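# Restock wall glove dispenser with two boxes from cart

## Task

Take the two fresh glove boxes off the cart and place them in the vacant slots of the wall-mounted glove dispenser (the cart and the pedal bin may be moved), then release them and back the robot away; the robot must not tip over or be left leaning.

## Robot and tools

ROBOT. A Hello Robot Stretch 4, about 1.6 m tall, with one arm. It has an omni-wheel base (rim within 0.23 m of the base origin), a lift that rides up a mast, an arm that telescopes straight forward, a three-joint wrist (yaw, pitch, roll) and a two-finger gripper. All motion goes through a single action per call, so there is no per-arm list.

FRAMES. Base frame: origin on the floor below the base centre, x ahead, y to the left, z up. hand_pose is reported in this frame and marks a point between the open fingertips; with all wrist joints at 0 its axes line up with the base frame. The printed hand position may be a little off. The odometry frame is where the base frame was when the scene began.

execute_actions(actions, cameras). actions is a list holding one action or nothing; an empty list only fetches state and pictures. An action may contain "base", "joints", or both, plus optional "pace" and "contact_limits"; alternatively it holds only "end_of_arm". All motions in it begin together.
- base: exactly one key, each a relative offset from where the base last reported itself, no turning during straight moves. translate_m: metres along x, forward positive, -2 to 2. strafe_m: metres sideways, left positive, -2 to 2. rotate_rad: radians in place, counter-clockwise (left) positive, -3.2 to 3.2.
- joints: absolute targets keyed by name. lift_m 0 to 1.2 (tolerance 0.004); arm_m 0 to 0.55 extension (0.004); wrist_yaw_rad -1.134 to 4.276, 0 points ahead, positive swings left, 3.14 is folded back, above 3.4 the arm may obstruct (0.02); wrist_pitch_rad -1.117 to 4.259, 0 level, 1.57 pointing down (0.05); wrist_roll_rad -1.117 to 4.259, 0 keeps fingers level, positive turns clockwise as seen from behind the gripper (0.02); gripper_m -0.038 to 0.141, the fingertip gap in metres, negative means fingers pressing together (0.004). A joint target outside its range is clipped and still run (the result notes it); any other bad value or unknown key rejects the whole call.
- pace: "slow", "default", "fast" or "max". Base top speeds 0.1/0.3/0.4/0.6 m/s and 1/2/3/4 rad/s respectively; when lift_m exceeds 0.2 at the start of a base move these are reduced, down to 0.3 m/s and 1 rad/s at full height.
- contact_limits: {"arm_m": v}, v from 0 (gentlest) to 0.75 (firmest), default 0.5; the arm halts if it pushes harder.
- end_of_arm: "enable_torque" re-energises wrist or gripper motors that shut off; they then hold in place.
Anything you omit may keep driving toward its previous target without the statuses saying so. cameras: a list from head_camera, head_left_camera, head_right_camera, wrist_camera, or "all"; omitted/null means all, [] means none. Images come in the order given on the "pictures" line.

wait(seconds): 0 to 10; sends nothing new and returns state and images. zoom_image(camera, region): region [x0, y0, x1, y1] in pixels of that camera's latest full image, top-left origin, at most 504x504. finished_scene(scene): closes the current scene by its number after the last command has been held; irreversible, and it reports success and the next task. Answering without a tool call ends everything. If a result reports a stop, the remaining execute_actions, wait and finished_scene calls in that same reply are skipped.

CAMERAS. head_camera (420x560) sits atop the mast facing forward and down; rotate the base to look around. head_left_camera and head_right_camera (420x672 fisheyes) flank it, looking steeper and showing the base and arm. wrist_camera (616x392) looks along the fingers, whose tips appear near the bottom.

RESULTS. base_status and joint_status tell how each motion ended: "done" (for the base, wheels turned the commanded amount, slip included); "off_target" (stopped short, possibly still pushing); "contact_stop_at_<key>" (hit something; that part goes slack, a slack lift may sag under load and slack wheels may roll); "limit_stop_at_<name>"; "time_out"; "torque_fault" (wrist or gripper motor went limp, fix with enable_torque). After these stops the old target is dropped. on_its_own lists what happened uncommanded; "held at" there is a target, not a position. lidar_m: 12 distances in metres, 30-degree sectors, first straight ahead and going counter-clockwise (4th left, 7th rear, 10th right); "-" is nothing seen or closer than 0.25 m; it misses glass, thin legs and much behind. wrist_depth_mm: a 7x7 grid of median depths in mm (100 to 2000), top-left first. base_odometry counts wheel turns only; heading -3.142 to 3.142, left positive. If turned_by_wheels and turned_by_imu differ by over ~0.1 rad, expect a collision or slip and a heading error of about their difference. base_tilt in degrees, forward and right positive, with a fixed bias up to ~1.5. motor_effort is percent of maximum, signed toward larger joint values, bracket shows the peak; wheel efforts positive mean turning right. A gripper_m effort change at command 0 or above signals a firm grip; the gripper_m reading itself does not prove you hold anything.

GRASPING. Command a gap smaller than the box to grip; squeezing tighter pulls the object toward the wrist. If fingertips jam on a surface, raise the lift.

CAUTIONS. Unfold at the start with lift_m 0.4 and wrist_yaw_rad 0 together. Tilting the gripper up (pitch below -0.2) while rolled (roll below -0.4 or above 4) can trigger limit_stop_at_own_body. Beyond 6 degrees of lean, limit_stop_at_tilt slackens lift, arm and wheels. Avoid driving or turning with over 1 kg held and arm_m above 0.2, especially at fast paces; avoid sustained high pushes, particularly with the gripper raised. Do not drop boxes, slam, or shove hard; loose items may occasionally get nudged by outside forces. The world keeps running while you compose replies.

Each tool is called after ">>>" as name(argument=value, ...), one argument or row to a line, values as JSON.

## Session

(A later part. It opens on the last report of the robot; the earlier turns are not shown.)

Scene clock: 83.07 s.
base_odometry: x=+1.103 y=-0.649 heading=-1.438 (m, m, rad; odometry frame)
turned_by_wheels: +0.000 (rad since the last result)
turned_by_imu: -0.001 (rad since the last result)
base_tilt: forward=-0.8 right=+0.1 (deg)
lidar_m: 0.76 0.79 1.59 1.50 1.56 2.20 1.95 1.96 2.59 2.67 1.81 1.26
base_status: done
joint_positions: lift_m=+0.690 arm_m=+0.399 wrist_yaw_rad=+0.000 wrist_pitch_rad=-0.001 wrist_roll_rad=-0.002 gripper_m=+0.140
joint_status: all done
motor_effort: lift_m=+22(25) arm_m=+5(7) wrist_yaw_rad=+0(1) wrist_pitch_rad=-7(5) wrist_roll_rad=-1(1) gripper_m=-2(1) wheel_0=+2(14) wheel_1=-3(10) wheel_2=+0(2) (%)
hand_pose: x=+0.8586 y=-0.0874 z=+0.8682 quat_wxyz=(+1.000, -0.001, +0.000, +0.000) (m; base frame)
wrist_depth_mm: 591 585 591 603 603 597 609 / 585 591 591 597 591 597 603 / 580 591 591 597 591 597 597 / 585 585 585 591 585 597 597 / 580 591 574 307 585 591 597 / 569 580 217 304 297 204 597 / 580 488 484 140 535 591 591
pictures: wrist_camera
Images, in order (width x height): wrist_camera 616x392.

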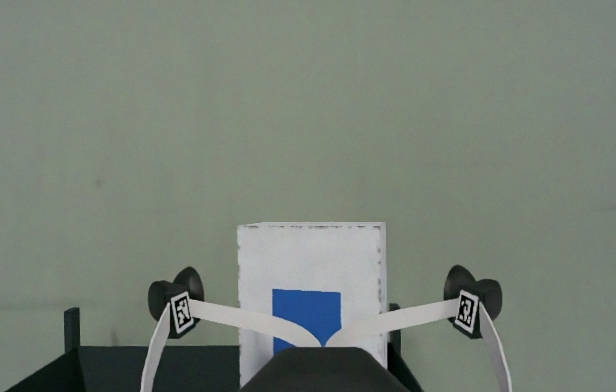

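>>> execute_actions(
  actions=[
    {"joints":{"arm_m":0.495},"pace":"slow"},
  ],
  cameras=["wrist_camera"],
)

>>> execute_actions(
  actions=[
    {"joints":{"gripper_m":0.06}},
  ],
  cameras=["wrist_camera"],
)

>>> execute_actions(
  actions=[
    {"joints":{"lift_m":0.9},"pace":"slow"},
  ],
  cameras=[],
)

>>> execute_actions(
  actions=[
    {"joints":{"arm_m":0.05}},
  ],
  cameras=["wrist_camera"],
)

Scene clock: 88.37 s.
base_odometry: x=+1.103 y=-0.649 heading=-1.438 (m, m, rad; odometry frame)
turned_by_wheels: +0.000 (rad since the last result)
turned_by_imu: -0.002 (rad since the last result)
base_tilt: forward=-0.9 right=+0.0 (deg)
lidar_m: 0.76 0.78 1.63 1.52 1.56 2.18 1.94 1.96 2.58 2.67 1.81 1.27
base_status: not commanded
joint_positions: lift_m=+0.690 arm_m=+0.494 wrist_yaw_rad=+0.000 wrist_pitch_rad=-0.001 wrist_roll_rad=-0.002 gripper_m=+0.140
joint_status: all done
motor_effort: lift_m=+22(23) arm_m=+5(6) wrist_yaw_rad=-1(0) wrist_pitch_rad=-7(5) wrist_roll_rad=+0(1) gripper_m=-2(1) wheel_0=+2(2) wheel_1=-3(3) wheel_2=+0(0) (%)
hand_pose: x=+0.9536 y=-0.0874 z=+0.8682 quat_wxyz=(+1.000, -0.001, +0.000, +0.000) (m; base frame)
wrist_depth_mm: 496 488 496 496 500 500 508 / 496 496 496 500 500 504 508 / 488 492 500 496 500 500 504 / 488 488 492 496 500 500 500 / 492 492 228 213 242 492 504 / 484 484 216 211 200 205 496 / 484 484 226 141 198 492 496
pictures: wrist_camera
Images, in order (width x height): wrist_camera 616x392.

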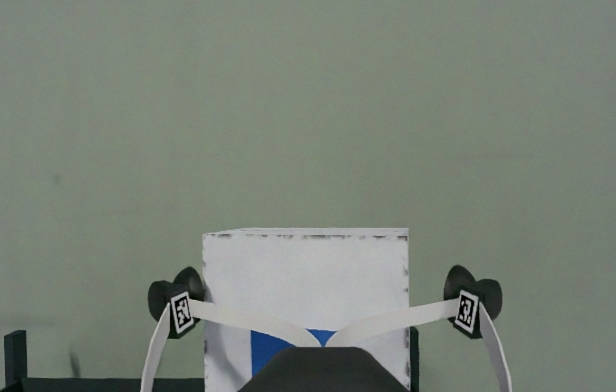

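Scene clock: 90.17 s.
base_odometry: x=+1.103 y=-0.649 heading=-1.438 (m, m, rad; odometry frame)
turned_by_wheels: +0.000 (rad since the last result)
turned_by_imu: -0.001 (rad since the last result)
base_tilt: forward=-0.8 right=+0.0 (deg)
lidar_m: 0.76 0.78 1.61 1.51 1.54 2.18 1.95 1.97 2.59 2.67 1.82 1.26
base_status: not commanded
joint_positions: lift_m=+0.690 arm_m=+0.494 wrist_yaw_rad=+0.003 wrist_pitch_rad=-0.002 wrist_roll_rad=-0.002 gripper_m=+0.061
joint_status: all done
motor_effort: lift_m=+22(22) arm_m=+4(5) wrist_yaw_rad=-10(10) wrist_pitch_rad=-3(6) wrist_roll_rad=+0(0) gripper_m=-31(30) wheel_0=+2(2) wheel_1=-3(3) wheel_2=+0(0) (%)
hand_pose: x=+0.9539 y=-0.0865 z=+0.8684 quat_wxyz=(+1.000, -0.001, -0.001, +0.002) (m; base frame)
wrist_depth_mm: 496 496 500 500 500 500 500 / 496 492 496 496 500 504 504 / 492 492 488 496 496 500 500 / 488 488 492 500 500 500 500 / 488 488 249 207 195 496 500 / 484 484 210 206 193 187 496 / 484 484 224 129 189 492 488
pictures: wrist_camera
Images, in order (width x height): wrist_camera 616x392.

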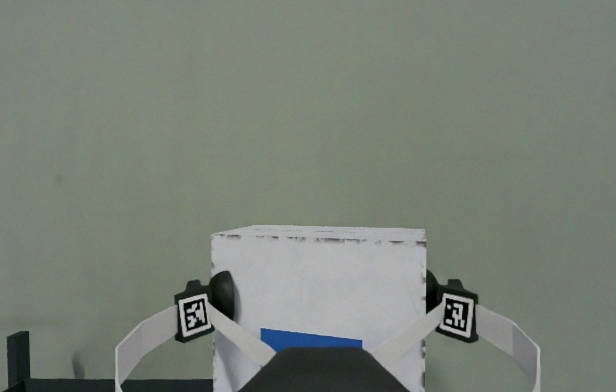

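Scene clock: 92.60 s.
base_odometry: x=+1.103 y=-0.649 heading=-1.438 (m, m, rad; odometry frame)
turned_by_wheels: +0.000 (rad since the last result)
turned_by_imu: -0.001 (rad since the last result)
base_tilt: forward=-0.9 right=+0.0 (deg)
lidar_m: 0.76 0.77 1.60 1.53 1.55 2.17 1.94 1.98 2.59 2.67 1.80 1.26
base_status: not commanded
joint_positions: lift_m=+0.899 arm_m=+0.494 wrist_yaw_rad=+0.000 wrist_pitch_rad=+0.006 wrist_roll_rad=-0.002 gripper_m=+0.061
joint_status: all done
on_its_own: wrist_pitch_rad is at rest, and its effort (-24) is outside its rest range (-23 to +23)
motor_effort: lift_m=+25(30) arm_m=+4(4) wrist_yaw_rad=-1(10) wrist_pitch_rad=-24(27) wrist_roll_rad=+0(2) gripper_m=-32(34) wheel_0=+2(2) wheel_1=-3(3) wheel_2=+0(0) (%)
hand_pose: x=+0.9536 y=-0.0873 z=+1.0761 quat_wxyz=(+1.000, -0.001, +0.003, +0.000) (m; base frame)
wrist_depth_mm: 488 492 496 496 496 500 500 / 488 488 492 496 500 504 500 / 488 492 492 492 504 500 504 / 484 488 488 496 492 500 500 / 477 488 488 209 196 496 500 / 484 488 209 205 191 187 496 / 484 484 221 129 186 496 500
pictures: none
No camera images: the call's "cameras" was empty. Leave "cameras" out to get every camera's image.

Scene clock: 95.00 s.
base_odometry: x=+1.103 y=-0.649 heading=-1.438 (m, m, rad; odometry frame)
turned_by_wheels: +0.000 (rad since the last result)
turned_by_imu: -0.001 (rad since the last result)
base_tilt: forward=-0.9 right=-0.1 (deg)
lidar_m: 0.44 0.78 1.61 1.51 1.56 2.14 1.92 1.99 2.57 2.67 1.80 0.47
base_status: not commanded
joint_positions: lift_m=+0.899 arm_m=+0.051 wrist_yaw_rad=+0.000 wrist_pitch_rad=+0.006 wrist_roll_rad=-0.002 gripper_m=+0.061
joint_status: all done
on_its_own: wrist_pitch_rad is at rest, and its effort (-25) is outside its rest range (-23 to +23)
motor_effort: lift_m=+25(25) arm_m=-4(6) wrist_yaw_rad=+1(1) wrist_pitch_rad=-25(25) wrist_roll_rad=-1(1) gripper_m=-34(33) wheel_0=+2(2) wheel_1=-3(3) wheel_2=+0(0) (%)
hand_pose: x=+0.5102 y=-0.0875 z=+1.0760 quat_wxyz=(+1.000, -0.001, +0.003, +0.000) (m; base frame)
wrist_depth_mm: 931 946 960 960 946 976 960 / 931 946 931 960 946 960 976 / 931 931 946 931 946 960 976 / 917 931 960 946 960 946 960 / 931 917 917 209 196 946 960 / 917 917 209 205 191 188 946 / 931 917 219 130 186 931 946
pictures: wrist_camera
Images, in order (width x height): wrist_camera 616x392.

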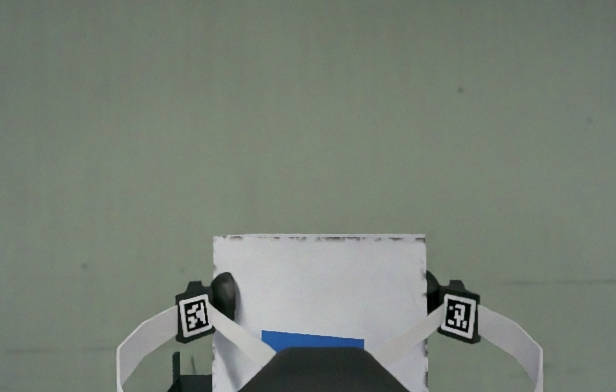

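>>> execute_actions(
  actions=[
    {"joints":{"gripper_m":0.035}},
  ],
  cameras=["wrist_camera","head_camera"],
)

Scene clock: 98.77 s.
base_odometry: x=+1.103 y=-0.649 heading=-1.438 (m, m, rad; odometry frame)
turned_by_wheels: +0.000 (rad since the last result)
turned_by_imu: -0.002 (rad since the last result)
base_tilt: forward=-0.8 right=+0.0 (deg)
lidar_m: 0.44 0.79 1.61 1.50 1.56 2.18 1.93 1.98 2.58 2.65 1.85 0.46
base_status: not commanded
joint_positions: lift_m=+0.899 arm_m=+0.051 wrist_yaw_rad=+0.000 wrist_pitch_rad=+0.006 wrist_roll_rad=-0.002 gripper_m=+0.036
joint_status: all done
on_its_own: wrist_pitch_rad is at rest, and its effort (-28) is outside its rest range (-23 to +23)
motor_effort: lift_m=+25(25) arm_m=-5(5) wrist_yaw_rad=+0(0) wrist_pitch_rad=-28(27) wrist_roll_rad=-1(1) gripper_m=-35(36) wheel_0=+2(2) wheel_1=-3(3) wheel_2=+0(0) (%)
hand_pose: x=+0.5102 y=-0.0875 z=+1.0760 quat_wxyz=(+1.000, -0.001, +0.003, +0.000) (m; base frame)
wrist_depth_mm: 931 946 946 946 960 960 931 / 931 931 946 946 946 946 960 / 931 917 976 931 946 960 976 / 946 946 931 946 946 946 960 / 931 931 931 202 190 960 960 / 931 946 207 198 186 179 946 / 931 931 211 190 180 946 931
pictures: head_camera, wrist_camera
Images, in order (width x height): head_camera 420x560, wrist_camera 616x392.

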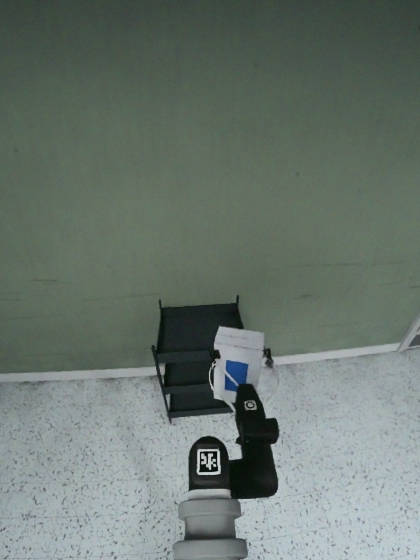

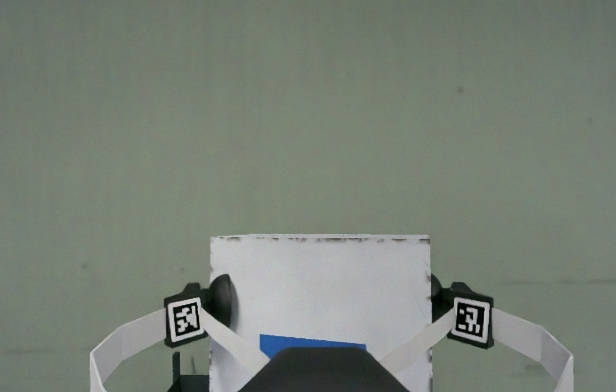

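>>> execute_actions(
  actions=[
    {"base":{"translate_m":-0.58},"joints":{"lift_m":0.86}},
  ],
  cameras=[],
)

>>> execute_actions(
  actions=[
    {"base":{"rotate_rad":1.60},"pace":"slow"},
  ],
  cameras=[],
)

>>> execute_actions(
  actions=[
    {"base":{"translate_m":0.68}},
  ],
  cameras=[],
)

>>> execute_actions(
  actions=[
    {"joints":{"arm_m":0.30},"pace":"slow"},
  ],
  cameras=["head_camera","wrist_camera"],
)

>>> zoom_image(
  camera="head_camera",
  region=[130, 280, 290, 400],
)

Scene clock: 106.90 s.
base_odometry: x=+1.027 y=-0.074 heading=-1.439 (m, m, rad; odometry frame)
turned_by_wheels: -0.001 (rad since the last result)
turned_by_imu: -0.002 (rad since the last result)
base_tilt: forward=-0.8 right=+0.0 (deg)
lidar_m: 0.44 1.79 1.57 1.49 1.64 2.06 1.40 1.37 1.80 2.68 2.65 0.47
base_status: done
joint_positions: lift_m=+0.860 arm_m=+0.051 wrist_yaw_rad=+0.000 wrist_pitch_rad=+0.005 wrist_roll_rad=-0.002 gripper_m=+0.036
joint_status: all done
on_its_own: wrist_pitch_rad is at rest, and its effort (-26) is outside its rest range (-23 to +23)
motor_effort: lift_m=+17(20) arm_m=-4(4) wrist_yaw_rad=+0(0) wrist_pitch_rad=-26(24) wrist_roll_rad=+0(1) gripper_m=-34(40) wheel_0=-4(10) wheel_1=-3(8) wheel_2=+0(12) (%)
hand_pose: x=+0.5102 y=-0.0874 z=+1.0368 quat_wxyz=(+1.000, -0.001, +0.003, +0.000) (m; base frame)
wrist_depth_mm: 1537 1537 1537 1537 1537 1537 1537 / 1537 1537 1499 1499 1576 1576 1537 / 1537 1499 1537 1537 1576 1576 1576 / 1537 1499 1537 1537 1576 1537 1537 / 1499 1499 1499 202 190 1618 1499 / 1537 1499 206 198 185 178 1537 / 1576 1537 211 190 180 1537 1537
pictures: none
No camera images: the call's "cameras" was empty. Leave "cameras" out to get every camera's image.

Scene clock: 109.77 s.
base_odometry: x=+1.027 y=-0.074 heading=+0.160 (m, m, rad; odometry frame)
turned_by_wheels: +1.599 (rad since the last result)
turned_by_imu: +1.577 (rad since the last result)
base_tilt: forward=-0.8 right=+0.0 (deg)
lidar_m: 0.44 1.64 2.04 1.35 1.38 1.84 2.70 2.59 1.85 1.33 1.81 0.47
base_status: done
joint_positions: lift_m=+0.860 arm_m=+0.051 wrist_yaw_rad=+0.000 wrist_pitch_rad=+0.005 wrist_roll_rad=-0.002 gripper_m=+0.036
joint_status: not commanded
on_its_own: wrist_pitch_rad is at rest, and its effort (-24) is outside its rest range (-23 to +23)
motor_effort: lift_m=+17(17) arm_m=-5(5) wrist_yaw_rad=-2(2) wrist_pitch_rad=-24(25) wrist_roll_rad=+1(1) gripper_m=-35(40) wheel_0=-3(11) wheel_1=-3(8) wheel_2=-2(7) (%)
hand_pose: x=+0.5102 y=-0.0873 z=+1.0368 quat_wxyz=(+1.000, -0.001, +0.003, +0.000) (m; base frame)
wrist_depth_mm: 1366 1336 1366 1336 1366 1366 1308 / 1366 1336 1336 1336 1336 1336 1336 / 1366 1366 1366 1366 1397 1366 1336 / 1366 1397 1308 1336 1336 1336 1308 / 1366 1336 1366 202 190 1336 1336 / 1336 1366 206 198 185 178 1336 / 1308 1336 212 191 180 1308 1308
pictures: none
No camera images: the call's "cameras" was empty. Leave "cameras" out to get every camera's image.

Scene clock: 113.53 s.
base_odometry: x=+1.698 y=+0.034 heading=+0.161 (m, m, rad; odometry frame)
turned_by_wheels: +0.001 (rad since the last result)
turned_by_imu: -0.003 (rad since the last result)
base_tilt: forward=-0.8 right=+0.0 (deg)
lidar_m: 0.45 0.94 1.26 1.96 1.68 1.89 3.49 2.60 1.42 1.71 1.38 0.46
base_status: done
joint_positions: lift_m=+0.860 arm_m=+0.051 wrist_yaw_rad=+0.000 wrist_pitch_rad=+0.005 wrist_roll_rad=-0.002 gripper_m=+0.036
joint_status: not commanded
on_its_own: wrist_pitch_rad is at rest, and its effort (-25) is outside its rest range (-23 to +23)
motor_effort: lift_m=+17(17) arm_m=-4(4) wrist_yaw_rad=+0(2) wrist_pitch_rad=-25(27) wrist_roll_rad=-1(0) gripper_m=-38(39) wheel_0=+4(6) wheel_1=+4(7) wheel_2=-1(12) (%)
hand_pose: x=+0.5102 y=-0.0874 z=+1.0368 quat_wxyz=(+1.000, -0.001, +0.003, +0.000) (m; base frame)
wrist_depth_mm: 668 654 661 661 661 661 661 / 661 654 654 661 661 661 661 / 661 661 661 668 661 661 654 / 661 654 654 661 654 654 654 / 654 654 661 202 190 661 647 / 661 661 207 198 185 178 647 / 661 654 211 190 179 569 554
pictures: none
No camera images: the call's "cameras" was empty. Leave "cameras" out to get every camera's image.

Scene clock: 117.33 s.
base_odometry: x=+1.698 y=+0.034 heading=+0.161 (m, m, rad; odometry frame)
turned_by_wheels: +0.000 (rad since the last result)
turned_by_imu: -0.002 (rad since the last result)
base_tilt: forward=-0.7 right=+0.0 (deg)
lidar_m: 0.71 0.92 1.27 1.93 1.67 1.89 3.48 2.57 1.43 1.73 1.39 0.85
base_status: not commanded
joint_positions: lift_m=+0.860 arm_m=+0.299 wrist_yaw_rad=+0.000 wrist_pitch_rad=+0.005 wrist_roll_rad=-0.002 gripper_m=+0.036
joint_status: all done
on_its_own: wrist_pitch_rad is at rest, and its effort (-25) is outside its rest range (-23 to +23)
motor_effort: lift_m=+17(17) arm_m=+5(6) wrist_yaw_rad=-1(1) wrist_pitch_rad=-25(24) wrist_roll_rad=+0(0) gripper_m=-37(37) wheel_0=+4(4) wheel_1=+4(4) wheel_2=-1(1) (%)
hand_pose: x=+0.7586 y=-0.0874 z=+1.0368 quat_wxyz=(+1.000, -0.001, +0.003, +0.000) (m; base frame)
wrist_depth_mm: 413 410 410 407 410 410 407 / 410 410 407 407 410 410 407 / 407 407 407 407 404 410 407 / 404 404 410 407 407 404 407 / 407 404 404 202 189 404 407 / 404 404 207 198 186 178 404 / 404 407 211 191 180 402 404
pictures: head_camera, wrist_camera
Images, in order (width x height): head_camera 420x560, wrist_camera 616x392.

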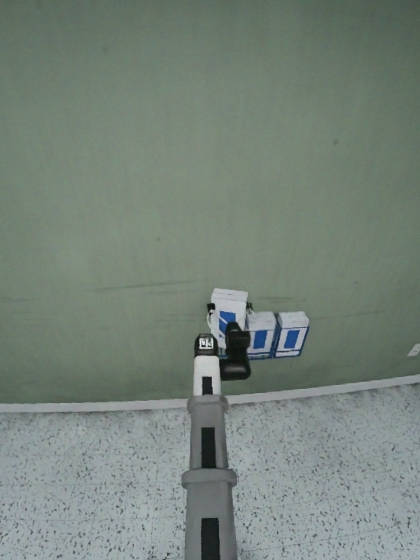

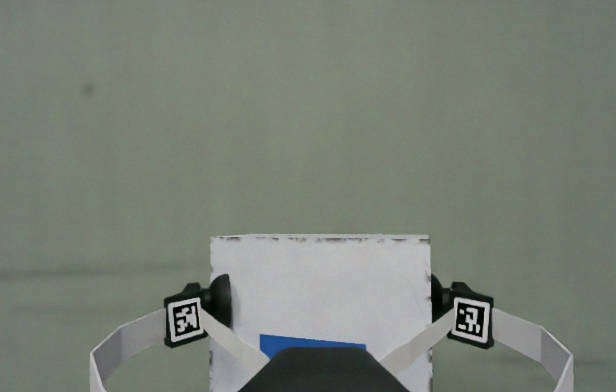

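Region (130, 280, 290, 400) of head_camera's 420x560 image, scaled by 3.150, with more detail than that image has; it fills the top 378 rows of this view, and the rest is white.

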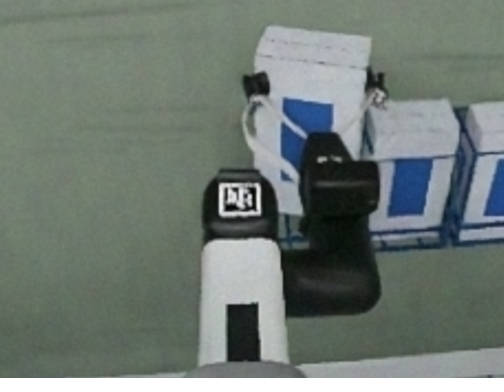

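>>> execute_actions(
  actions=[
    {"base":{"strafe_m":-0.06},"joints":{"wrist_yaw_rad":0.12,"arm_m":0.40},"pace":"slow"},
  ],
  cameras=["head_camera"],
)

>>> zoom_image(
  camera="head_camera",
  region=[150, 260, 310, 380],
)

Scene clock: 121.83 s.
base_odometry: x=+1.707 y=-0.025 heading=+0.161 (m, m, rad; odometry frame)
turned_by_wheels: +0.000 (rad since the last result)
turned_by_imu: -0.001 (rad since the last result)
base_tilt: forward=-0.8 right=+0.0 (deg)
lidar_m: 0.80 0.94 1.27 1.98 1.74 1.97 3.49 2.52 1.39 1.65 1.37 0.86
base_status: done
joint_positions: lift_m=+0.860 arm_m=+0.399 wrist_yaw_rad=+0.120 wrist_pitch_rad=+0.005 wrist_roll_rad=-0.002 gripper_m=+0.036
joint_status: all done
on_its_own: wrist_pitch_rad is at rest, and its effort (-24) is outside its rest range (-23 to +23)
motor_effort: lift_m=+17(17) arm_m=+5(6) wrist_yaw_rad=+0(8) wrist_pitch_rad=-24(27) wrist_roll_rad=-1(0) gripper_m=-34(38) wheel_0=+5(8) wheel_1=-3(6) wheel_2=+0(2) (%)
hand_pose: x=+0.8669 y=-0.0523 z=+1.0368 quat_wxyz=(+0.998, -0.001, +0.003, +0.060) (m; base frame)
wrist_depth_mm: 330 322 312 303 293 285 279 / 332 322 310 301 293 285 278 / 329 320 310 298 293 283 278 / 330 320 307 301 293 285 278 / 329 317 307 202 190 283 277 / 329 317 207 198 186 179 277 / 330 314 212 190 180 283 274
pictures: head_camera
Images, in order (width x height): head_camera 420x560.

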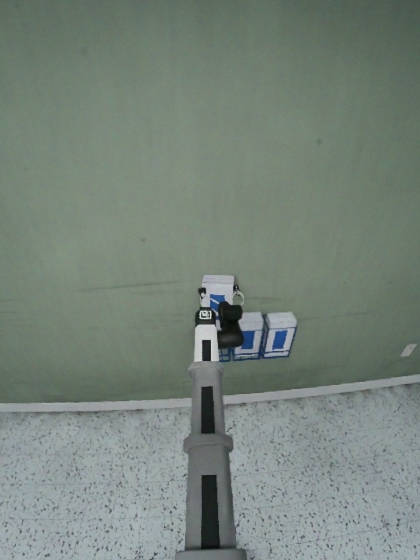

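Region (150, 260, 310, 380) of head_camera's 420x560 image, scaled by 3.150, with more detail than that image has; it fills the top 378 rows of this view, and the rest is white.

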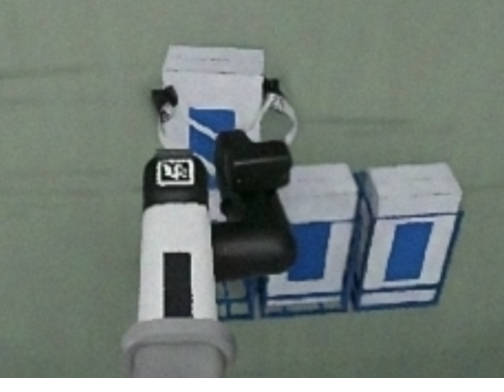

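>>> execute_actions(
  actions=[
    {"base":{"strafe_m":0.005},"joints":{"arm_m":0.417},"pace":"slow"},
  ],
  cameras=[],
)

>>> execute_actions(
  actions=[
    {"joints":{"lift_m":0.75},"pace":"slow"},
  ],
  cameras=["head_camera","wrist_camera"],
)

>>> zoom_image(
  camera="head_camera",
  region=[150, 260, 310, 380],
)

Scene clock: 125.40 s.
base_odometry: x=+1.707 y=-0.020 heading=+0.161 (m, m, rad; odometry frame)
turned_by_wheels: +0.000 (rad since the last result)
turned_by_imu: -0.002 (rad since the last result)
base_tilt: forward=-0.9 right=+0.0 (deg)
lidar_m: 0.79 0.94 1.28 1.99 1.71 1.96 3.49 2.48 1.36 1.68 1.38 0.86
base_status: done
joint_positions: lift_m=+0.860 arm_m=+0.416 wrist_yaw_rad=+0.120 wrist_pitch_rad=+0.005 wrist_roll_rad=-0.002 gripper_m=+0.036
joint_status: all done
on_its_own: wrist_pitch_rad is at rest, and its effort (-25) is outside its rest range (-23 to +23)
motor_effort: lift_m=+17(17) arm_m=+5(5) wrist_yaw_rad=+0(0) wrist_pitch_rad=-25(25) wrist_roll_rad=+0(1) gripper_m=-36(34) wheel_0=-5(3) wheel_1=+4(6) wheel_2=+0(0) (%)
hand_pose: x=+0.8840 y=-0.0522 z=+1.0368 quat_wxyz=(+0.998, -0.001, +0.003, +0.060) (m; base frame)
wrist_depth_mm: 314 303 293 286 276 267 263 / 312 303 293 282 277 267 263 / 309 300 291 282 276 267 260 / 309 301 291 283 274 266 262 / 310 301 289 202 189 266 262 / 310 300 206 198 186 178 259 / 310 297 211 190 180 265 258
pictures: none
No camera images: the call's "cameras" was empty. Leave "cameras" out to get every camera's image.

Scene clock: 127.17 s.
base_odometry: x=+1.707 y=-0.020 heading=+0.161 (m, m, rad; odometry frame)
turned_by_wheels: +0.000 (rad since the last result)
turned_by_imu: -0.001 (rad since the last result)
base_tilt: forward=-0.8 right=+0.0 (deg)
lidar_m: 0.80 0.94 1.25 2.00 1.71 1.97 3.46 2.50 1.37 1.68 1.39 0.87
base_status: not commanded
joint_positions: lift_m=+0.750 arm_m=+0.416 wrist_yaw_rad=+0.120 wrist_pitch_rad=+0.005 wrist_roll_rad=-0.002 gripper_m=+0.036
joint_status: all done
on_its_own: wrist_pitch_rad is at rest, and its effort (-25) is outside its rest range (-23 to +23)
motor_effort: lift_m=+16(17) arm_m=+4(5) wrist_yaw_rad=-1(2) wrist_pitch_rad=-25(28) wrist_roll_rad=+1(1) gripper_m=-37(41) wheel_0=-3(5) wheel_1=+3(4) wheel_2=+0(0) (%)
hand_pose: x=+0.8840 y=-0.0522 z=+0.9270 quat_wxyz=(+0.998, -0.001, +0.002, +0.060) (m; base frame)
wrist_depth_mm: 314 304 294 285 276 268 263 / 314 301 293 286 277 267 262 / 312 300 293 283 274 267 260 / 310 300 291 285 274 268 262 / 309 300 290 202 189 266 262 / 309 300 206 198 185 178 259 / 309 297 212 191 180 264 257
pictures: head_camera, wrist_camera
Images, in order (width x height): head_camera 420x560, wrist_camera 616x392.

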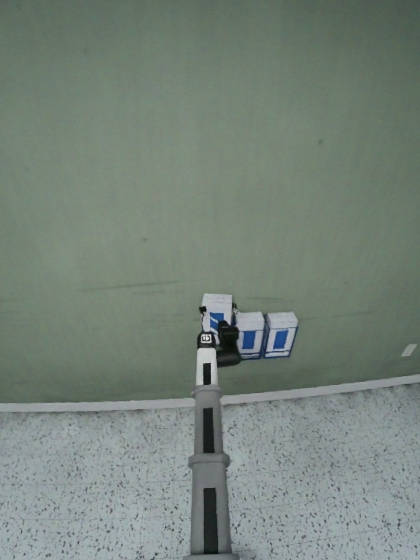

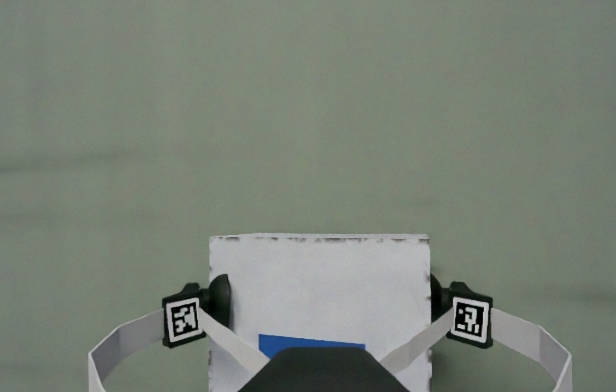

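Region (150, 260, 310, 380) of head_camera's 420x560 image, scaled by 3.150, with more detail than that image has; it fills the top 378 rows of this view, and the rest is white.

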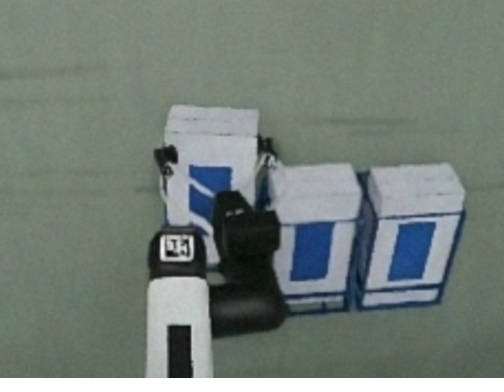

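No contact, entering freely. Continue.

>>> execute_actions(
  actions=[
    {"joints":{"lift_m":0.68},"pace":"slow"},
  ],
  cameras=["head_camera","wrist_camera"],
)

>>> zoom_image(
  camera="head_camera",
  region=[150, 260, 310, 380],
)

Scene clock: 129.77 s.
base_odometry: x=+1.707 y=-0.020 heading=+0.161 (m, m, rad; odometry frame)
turned_by_wheels: +0.000 (rad since the last result)
turned_by_imu: -0.001 (rad since the last result)
base_tilt: forward=-0.8 right=+0.0 (deg)
lidar_m: 0.82 0.95 1.24 1.98 1.72 1.95 3.50 2.51 1.35 1.67 1.37 0.87
base_status: not commanded
joint_positions: lift_m=+0.680 arm_m=+0.416 wrist_yaw_rad=+0.120 wrist_pitch_rad=+0.005 wrist_roll_rad=-0.002 gripper_m=+0.036
joint_status: all done
motor_effort: lift_m=+16(19) arm_m=+4(4) wrist_yaw_rad=-2(2) wrist_pitch_rad=-23(23) wrist_roll_rad=+0(0) gripper_m=-40(36) wheel_0=-3(3) wheel_1=+4(4) wheel_2=+0(0) (%)
hand_pose: x=+0.8840 y=-0.0522 z=+0.8570 quat_wxyz=(+0.998, -0.001, +0.002, +0.060) (m; base frame)
wrist_depth_mm: 315 304 294 285 277 270 262 / 314 303 293 285 274 267 262 / 310 301 291 285 274 268 260 / 312 300 294 283 276 267 260 / 310 300 289 201 189 267 260 / 309 297 206 198 185 179 223 / 310 297 211 190 179 191 141
pictures: head_camera, wrist_camera
Images, in order (width x height): head_camera 420x560, wrist_camera 616x392.

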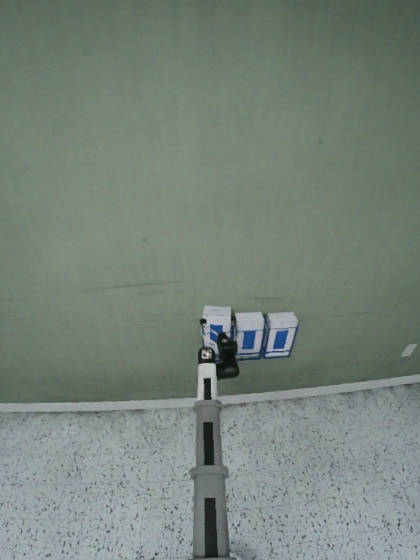

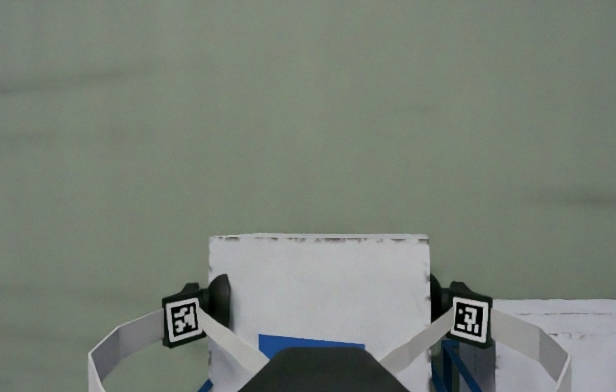

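Region (150, 260, 310, 380) of head_camera's 420x560 image, scaled by 3.150, with more detail than that image has; it fills the top 378 rows of this view, and the rest is white.

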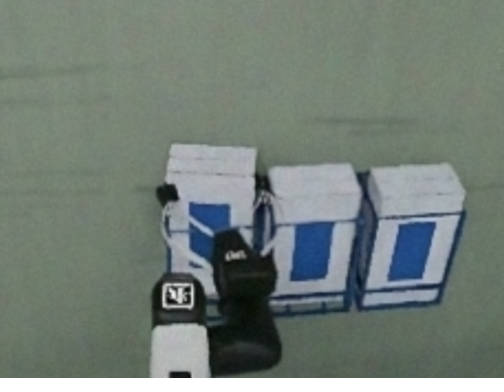

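>>> execute_actions(
  actions=[
    {"joints":{"gripper_m":0.135},"pace":"slow"},
  ],
  cameras=["wrist_camera"],
)

>>> execute_actions(
  actions=[
    {"joints":{"arm_m":0.05}},
  ],
  cameras=["wrist_camera","head_camera"],
)

Scene clock: 135.13 s.
base_odometry: x=+1.707 y=-0.020 heading=+0.161 (m, m, rad; odometry frame)
turned_by_wheels: +0.000 (rad since the last result)
turned_by_imu: -0.002 (rad since the last result)
base_tilt: forward=-0.9 right=+0.0 (deg)
lidar_m: 0.79 0.94 1.28 2.01 1.72 1.98 3.48 2.52 1.36 1.69 1.37 0.81
base_status: not commanded
joint_positions: lift_m=+0.680 arm_m=+0.416 wrist_yaw_rad=+0.119 wrist_pitch_rad=+0.000 wrist_roll_rad=-0.002 gripper_m=+0.135
joint_status: all done
motor_effort: lift_m=+16(16) arm_m=+4(4) wrist_yaw_rad=+1(6) wrist_pitch_rad=-9(26) wrist_roll_rad=+0(1) gripper_m=-1(35) wheel_0=-3(3) wheel_1=+4(4) wheel_2=+0(0) (%)
hand_pose: x=+0.8840 y=-0.0525 z=+0.8585 quat_wxyz=(+0.998, -0.001, +0.000, +0.060) (m; base frame)
wrist_depth_mm: 314 304 294 286 279 270 264 / 315 303 293 286 278 268 265 / 312 303 294 285 277 271 263 / 312 303 291 283 277 267 262 / 312 300 291 257 272 265 260 / 309 300 206 200 193 198 237 / 309 297 208 138 192 198 180
pictures: wrist_camera
Images, in order (width x height): wrist_camera 616x392.

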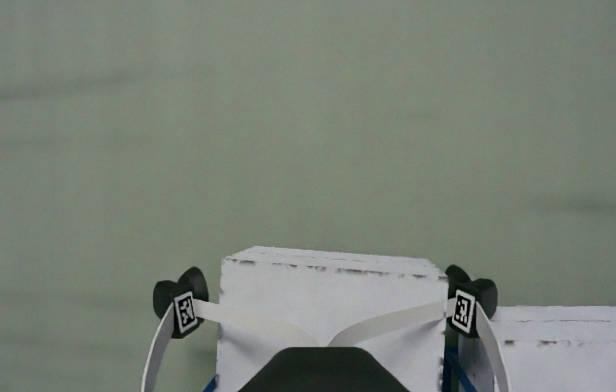

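Scene clock: 137.33 s.
base_odometry: x=+1.707 y=-0.020 heading=+0.161 (m, m, rad; odometry frame)
turned_by_wheels: +0.000 (rad since the last result)
turned_by_imu: -0.001 (rad since the last result)
base_tilt: forward=-0.9 right=+0.0 (deg)
lidar_m: 0.82 0.95 1.28 1.97 1.73 1.95 3.47 2.53 1.33 1.67 1.35 0.84
base_status: not commanded
joint_positions: lift_m=+0.680 arm_m=+0.051 wrist_yaw_rad=+0.120 wrist_pitch_rad=-0.001 wrist_roll_rad=-0.002 gripper_m=+0.135
joint_status: all done
motor_effort: lift_m=+16(16) arm_m=-5(5) wrist_yaw_rad=+0(2) wrist_pitch_rad=-4(9) wrist_roll_rad=+0(0) gripper_m=+2(1) wheel_0=-3(3) wheel_1=+4(4) wheel_2=+0(0) (%)
hand_pose: x=+0.5186 y=-0.0523 z=+0.8586 quat_wxyz=(+0.998, -0.001, +0.000, +0.060) (m; base frame)
wrist_depth_mm: 732 699 683 661 640 621 609 / 732 699 676 654 647 621 609 / 732 707 676 661 634 609 603 / 723 699 676 654 640 621 609 / 723 691 668 654 564 544 512 / 715 691 217 569 535 212 504 / 723 699 683 139 539 535 504
pictures: head_camera, wrist_camera
Images, in order (width x height): head_camera 420x560, wrist_camera 616x392.

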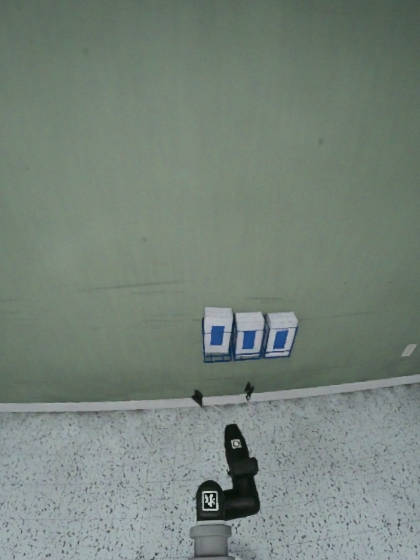

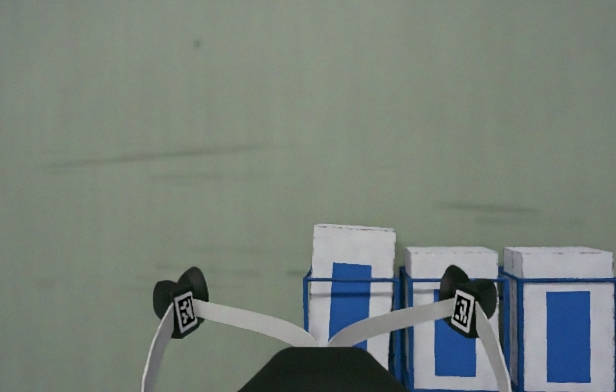

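>>> execute_actions(
  actions=[
    {"base":{"strafe_m":0.032},"joints":{"wrist_yaw_rad":0,"gripper_m":0.14,"arm_m":0.25,"lift_m":0.675},"pace":"slow"},
  ],
  cameras=["wrist_camera"],
)

Scene clock: 145.73 s.
base_odometry: x=+1.701 y=+0.012 heading=+0.161 (m, m, rad; odometry frame)
turned_by_wheels: +0.000 (rad since the last result)
turned_by_imu: -0.003 (rad since the last result)
base_tilt: forward=-0.9 right=+0.0 (deg)
lidar_m: 0.80 0.92 1.26 1.96 1.67 1.91 3.49 2.55 1.40 1.71 1.36 0.86
base_status: done
joint_positions: lift_m=+0.675 arm_m=+0.249 wrist_yaw_rad=+0.000 wrist_pitch_rad=-0.001 wrist_roll_rad=-0.002 gripper_m=+0.140
joint_status: all done
motor_effort: lift_m=+14(16) arm_m=+5(5) wrist_yaw_rad=-1(5) wrist_pitch_rad=-5(6) wrist_roll_rad=+0(1) gripper_m=+4(0) wheel_0=-5(9) wheel_1=+3(7) wheel_2=+0(0) (%)
hand_pose: x=+0.7086 y=-0.0874 z=+0.8538 quat_wxyz=(+1.000, -0.001, +0.000, +0.000) (m; base frame)
wrist_depth_mm: 466 462 459 459 469 462 466 / 462 462 462 462 466 466 462 / 459 459 462 462 459 459 462 / 459 462 459 459 462 462 459 / 459 455 459 377 407 455 455 / 459 459 217 377 368 204 351 / 452 452 455 141 368 366 353
pictures: wrist_camera
Images, in order (width x height): wrist_camera 616x392.

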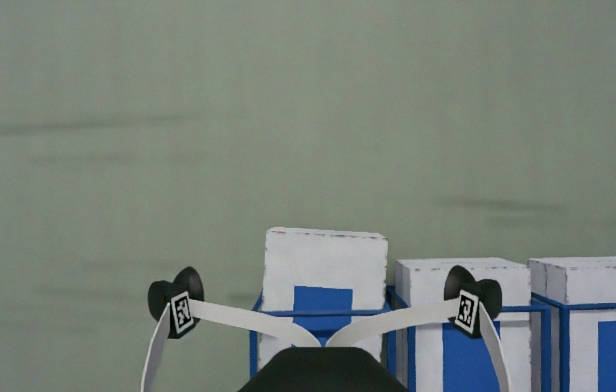

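>>> execute_actions(
  actions=[
    {"base":{"strafe_m":-0.01},"joints":{"arm_m":0.41,"lift_m":0.685},"pace":"slow"},
  ],
  cameras=["wrist_camera"],
)

>>> execute_actions(
  actions=[
    {"joints":{"gripper_m":0.07},"pace":"slow"},
  ],
  cameras=["wrist_camera"],
)

Scene clock: 152.57 s.
base_odometry: x=+1.703 y=+0.002 heading=+0.161 (m, m, rad; odometry frame)
turned_by_wheels: +0.000 (rad since the last result)
turned_by_imu: -0.002 (rad since the last result)
base_tilt: forward=-0.8 right=+0.0 (deg)
lidar_m: 0.80 0.92 1.27 2.00 1.68 1.96 3.49 2.53 1.40 1.71 1.34 0.84
base_status: done
joint_positions: lift_m=+0.685 arm_m=+0.409 wrist_yaw_rad=+0.000 wrist_pitch_rad=-0.001 wrist_roll_rad=-0.002 gripper_m=+0.140
joint_status: all done
motor_effort: lift_m=+23(25) arm_m=+5(4) wrist_yaw_rad=-1(1) wrist_pitch_rad=-8(8) wrist_roll_rad=+1(0) gripper_m=-2(1) wheel_0=+3(5) wheel_1=-4(7) wheel_2=+0(2) (%)
hand_pose: x=+0.8686 y=-0.0874 z=+0.8631 quat_wxyz=(+1.000, -0.001, +0.000, +0.000) (m; base frame)
wrist_depth_mm: 301 303 303 301 301 301 301 / 301 298 300 300 300 303 300 / 300 300 300 297 300 298 298 / 298 298 297 298 298 298 298 / 297 297 297 297 298 297 298 / 294 294 217 214 214 205 254 / 294 296 217 140 214 209 210
pictures: wrist_camera
Images, in order (width x height): wrist_camera 616x392.

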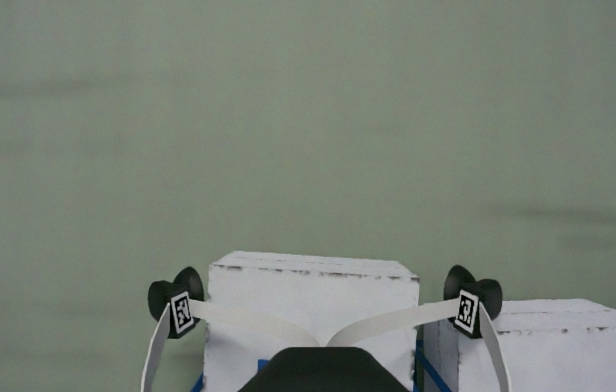

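Scene clock: 156.03 s.
base_odometry: x=+1.703 y=+0.002 heading=+0.161 (m, m, rad; odometry frame)
turned_by_wheels: +0.000 (rad since the last result)
turned_by_imu: -0.001 (rad since the last result)
base_tilt: forward=-0.8 right=+0.0 (deg)
lidar_m: 0.82 0.93 1.28 1.98 1.71 1.95 3.49 2.55 1.34 1.68 1.37 0.85
base_status: not commanded
joint_positions: lift_m=+0.685 arm_m=+0.409 wrist_yaw_rad=+0.005 wrist_pitch_rad=+0.000 wrist_roll_rad=-0.002 gripper_m=+0.071
joint_status: all done
motor_effort: lift_m=+23(23) arm_m=+4(5) wrist_yaw_rad=-13(13) wrist_pitch_rad=-12(7) wrist_roll_rad=+1(0) gripper_m=-29(32) wheel_0=+3(3) wheel_1=-3(4) wheel_2=+0(0) (%)
hand_pose: x=+0.8690 y=-0.0861 z=+0.8628 quat_wxyz=(+1.000, -0.001, +0.000, +0.002) (m; base frame)
wrist_depth_mm: 304 301 300 298 300 301 298 / 303 301 301 300 300 298 297 / 300 300 297 298 300 298 297 / 298 297 298 298 296 294 294 / 297 298 297 298 296 296 296 / 297 297 208 206 206 196 251 / 296 298 208 130 207 208 207
pictures: wrist_camera
Images, in order (width x height): wrist_camera 616x392.

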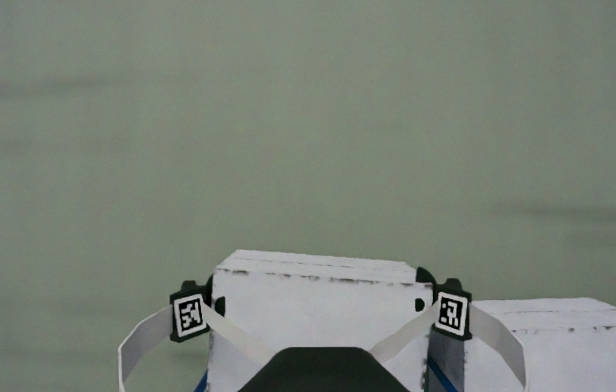

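Gripped at the top. Lift slightly, roll counter-clockwise, shift left.

>>> execute_actions(
  actions=[
    {"base":{"strafe_m":0.008},"joints":{"lift_m":0.72,"wrist_roll_rad":-0.07},"pace":"slow"},
  ],
  cameras=["wrist_camera","head_camera"],
)

>>> zoom_image(
  camera="head_camera",
  region=[150, 260, 310, 380],
)

Scene clock: 158.67 s.
base_odometry: x=+1.702 y=+0.010 heading=+0.161 (m, m, rad; odometry frame)
turned_by_wheels: +0.000 (rad since the last result)
turned_by_imu: -0.001 (rad since the last result)
base_tilt: forward=-0.8 right=+0.0 (deg)
lidar_m: 0.82 0.93 1.22 1.96 1.70 1.90 3.48 2.56 1.40 1.70 1.37 0.86
base_status: done
joint_positions: lift_m=+0.719 arm_m=+0.409 wrist_yaw_rad=+0.001 wrist_pitch_rad=+0.006 wrist_roll_rad=-0.070 gripper_m=+0.071
joint_status: all done
on_its_own: wrist_pitch_rad is at rest, and its effort (-29) is outside its rest range (-23 to +23)
motor_effort: lift_m=+25(23) arm_m=+3(4) wrist_yaw_rad=-4(14) wrist_pitch_rad=-29(28) wrist_roll_rad=+0(9) gripper_m=-29(29) wheel_0=-3(4) wheel_1=+4(8) wheel_2=+0(0) (%)
hand_pose: x=+0.8689 y=-0.0871 z=+0.8959 quat_wxyz=(+0.999, -0.035, +0.003, +0.001) (m; base frame)
wrist_depth_mm: 298 298 298 297 298 297 298 / 301 297 300 296 298 297 297 / 297 297 297 298 297 296 296 / 297 297 297 297 298 296 296 / 296 296 297 294 296 296 297 / 298 296 206 206 204 196 294 / 297 297 204 131 202 237 264
pictures: head_camera, wrist_camera
Images, in order (width x height): head_camera 420x560, wrist_camera 616x392.

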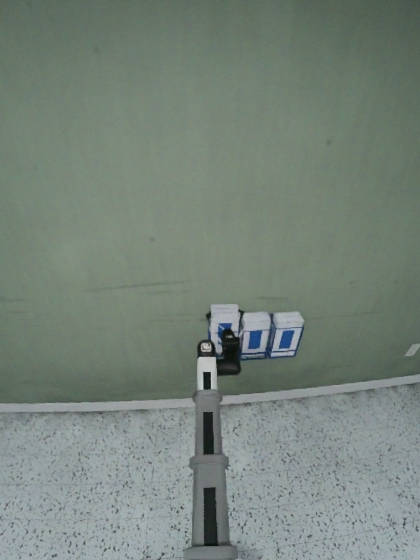

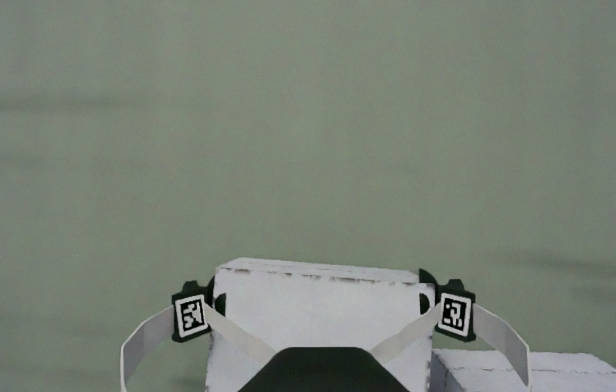

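Region (150, 260, 310, 380) of head_camera's 420x560 image, scaled by 3.150, with more detail than that image has; it fills the top 378 rows of this view, and the rest is white.

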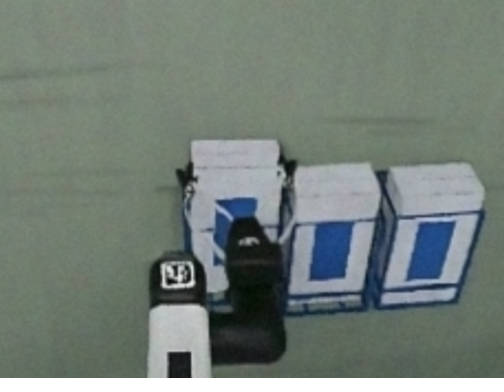

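>>> execute_actions(
  actions=[
    {"joints":{"arm_m":0.42,"lift_m":0.69},"pace":"slow","contact_limits":{"arm_m":0.2}},
  ],
  cameras=["wrist_camera"],
)

>>> execute_actions(
  actions=[
    {"joints":{"gripper_m":0.14},"pace":"slow"},
  ],
  cameras=["wrist_camera"],
)

>>> execute_actions(
  actions=[
    {"joints":{"arm_m":0.15,"wrist_roll_rad":0}},
  ],
  cameras=["wrist_camera","head_camera"],
)

Scene clock: 162.17 s.
base_odometry: x=+1.702 y=+0.010 heading=+0.161 (m, m, rad; odometry frame)
turned_by_wheels: +0.000 (rad since the last result)
turned_by_imu: -0.001 (rad since the last result)
base_tilt: forward=-0.8 right=+0.0 (deg)
lidar_m: 0.82 0.91 1.26 1.98 1.69 1.95 3.49 2.57 1.40 1.71 1.37 0.84
base_status: not commanded
joint_positions: lift_m=+0.690 arm_m=+0.419 wrist_yaw_rad=+0.001 wrist_pitch_rad=+0.005 wrist_roll_rad=-0.070 gripper_m=+0.071
joint_status: all done
on_its_own: wrist_pitch_rad is at rest, and its effort (-26) is outside its rest range (-23 to +23)
motor_effort: lift_m=+16(20) arm_m=+4(5) wrist_yaw_rad=-4(5) wrist_pitch_rad=-26(26) wrist_roll_rad=-1(1) gripper_m=-25(27) wheel_0=-3(3) wheel_1=+4(4) wheel_2=+0(0) (%)
contact_limits: arm_m 0.2
hand_pose: x=+0.8787 y=-0.0870 z=+0.8670 quat_wxyz=(+0.999, -0.035, +0.002, +0.001) (m; base frame)
wrist_depth_mm: 290 290 290 289 289 289 286 / 290 289 287 287 287 289 286 / 289 287 287 289 287 287 287 / 289 289 287 286 286 286 286 / 286 286 287 286 286 285 286 / 287 287 207 205 205 196 285 / 285 283 205 131 201 198 200
pictures: wrist_camera
Images, in order (width x height): wrist_camera 616x392.

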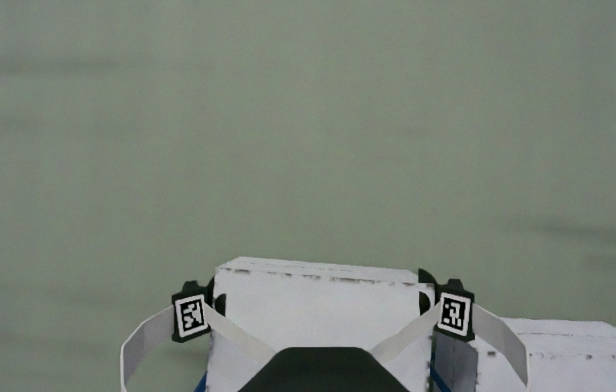

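Scene clock: 165.63 s.
base_odometry: x=+1.702 y=+0.010 heading=+0.161 (m, m, rad; odometry frame)
turned_by_wheels: +0.000 (rad since the last result)
turned_by_imu: -0.001 (rad since the last result)
base_tilt: forward=-0.8 right=+0.0 (deg)
lidar_m: 0.81 0.93 1.26 1.95 1.68 1.94 3.48 2.55 1.40 1.70 1.40 0.87
base_status: not commanded
joint_positions: lift_m=+0.690 arm_m=+0.419 wrist_yaw_rad=+0.001 wrist_pitch_rad=+0.000 wrist_roll_rad=-0.070 gripper_m=+0.140
joint_status: all done
motor_effort: lift_m=+16(16) arm_m=+4(4) wrist_yaw_rad=-2(5) wrist_pitch_rad=-9(24) wrist_roll_rad=-1(0) gripper_m=+2(28) wheel_0=-3(3) wheel_1=+4(4) wheel_2=+0(0) (%)
hand_pose: x=+0.8787 y=-0.0873 z=+0.8686 quat_wxyz=(+0.999, -0.035, +0.000, +0.000) (m; base frame)
wrist_depth_mm: 290 291 291 290 290 290 290 / 290 290 289 290 290 289 289 / 289 289 290 287 289 289 287 / 289 287 289 289 287 287 286 / 287 287 287 287 285 285 287 / 286 286 216 285 286 205 283 / 285 285 190 141 203 210 211
pictures: wrist_camera
Images, in order (width x height): wrist_camera 616x392.

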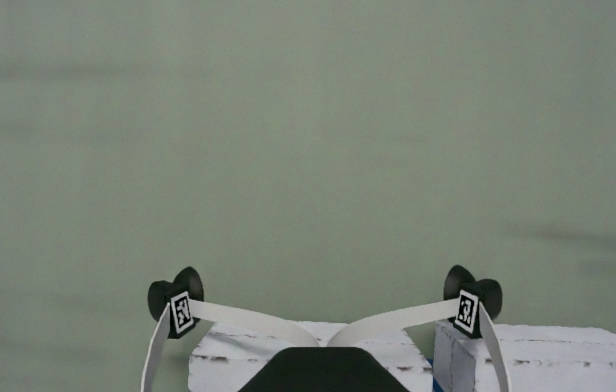

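Scene clock: 167.57 s.
base_odometry: x=+1.702 y=+0.010 heading=+0.161 (m, m, rad; odometry frame)
turned_by_wheels: +0.000 (rad since the last result)
turned_by_imu: -0.001 (rad since the last result)
base_tilt: forward=-0.9 right=-0.1 (deg)
lidar_m: 0.81 0.92 1.24 1.97 1.66 1.92 3.49 2.58 1.40 1.71 1.38 0.85
base_status: not commanded
joint_positions: lift_m=+0.690 arm_m=+0.151 wrist_yaw_rad=+0.000 wrist_pitch_rad=-0.001 wrist_roll_rad=+0.000 gripper_m=+0.140
joint_status: all done
motor_effort: lift_m=+16(16) arm_m=-4(5) wrist_yaw_rad=+0(2) wrist_pitch_rad=-6(10) wrist_roll_rad=+1(1) gripper_m=+1(1) wheel_0=-3(3) wheel_1=+4(4) wheel_2=+0(0) (%)
hand_pose: x=+0.6102 y=-0.0874 z=+0.8686 quat_wxyz=(+1.000, +0.000, +0.000, +0.000) (m; base frame)
wrist_depth_mm: 569 569 564 559 569 564 564 / 564 564 564 564 564 564 564 / 564 569 564 564 569 559 554 / 559 559 554 559 559 559 554 / 559 559 559 559 554 554 554 / 559 564 217 455 466 204 455 / 554 549 554 140 466 466 455
pictures: head_camera, wrist_camera
Images, in order (width x height): head_camera 420x560, wrist_camera 616x392.

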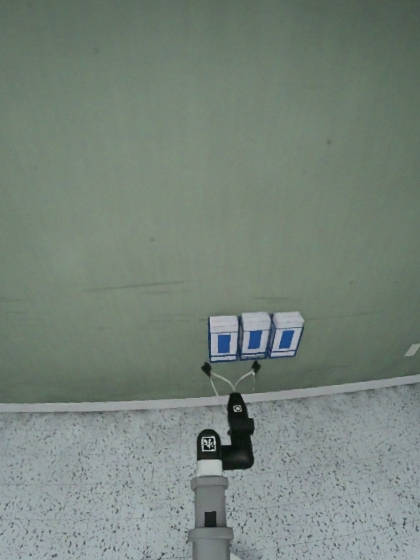

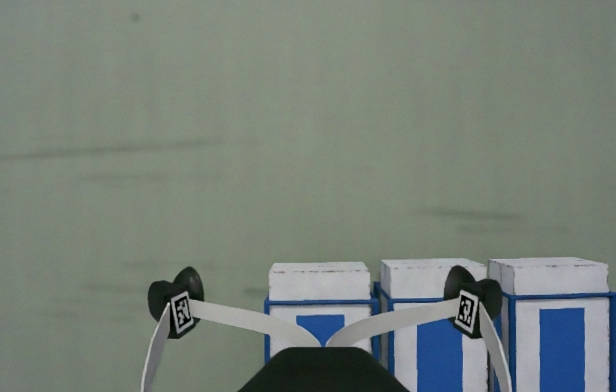

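>>> finished_scene(
  scene=2,
)

The scene is finished: the task was done.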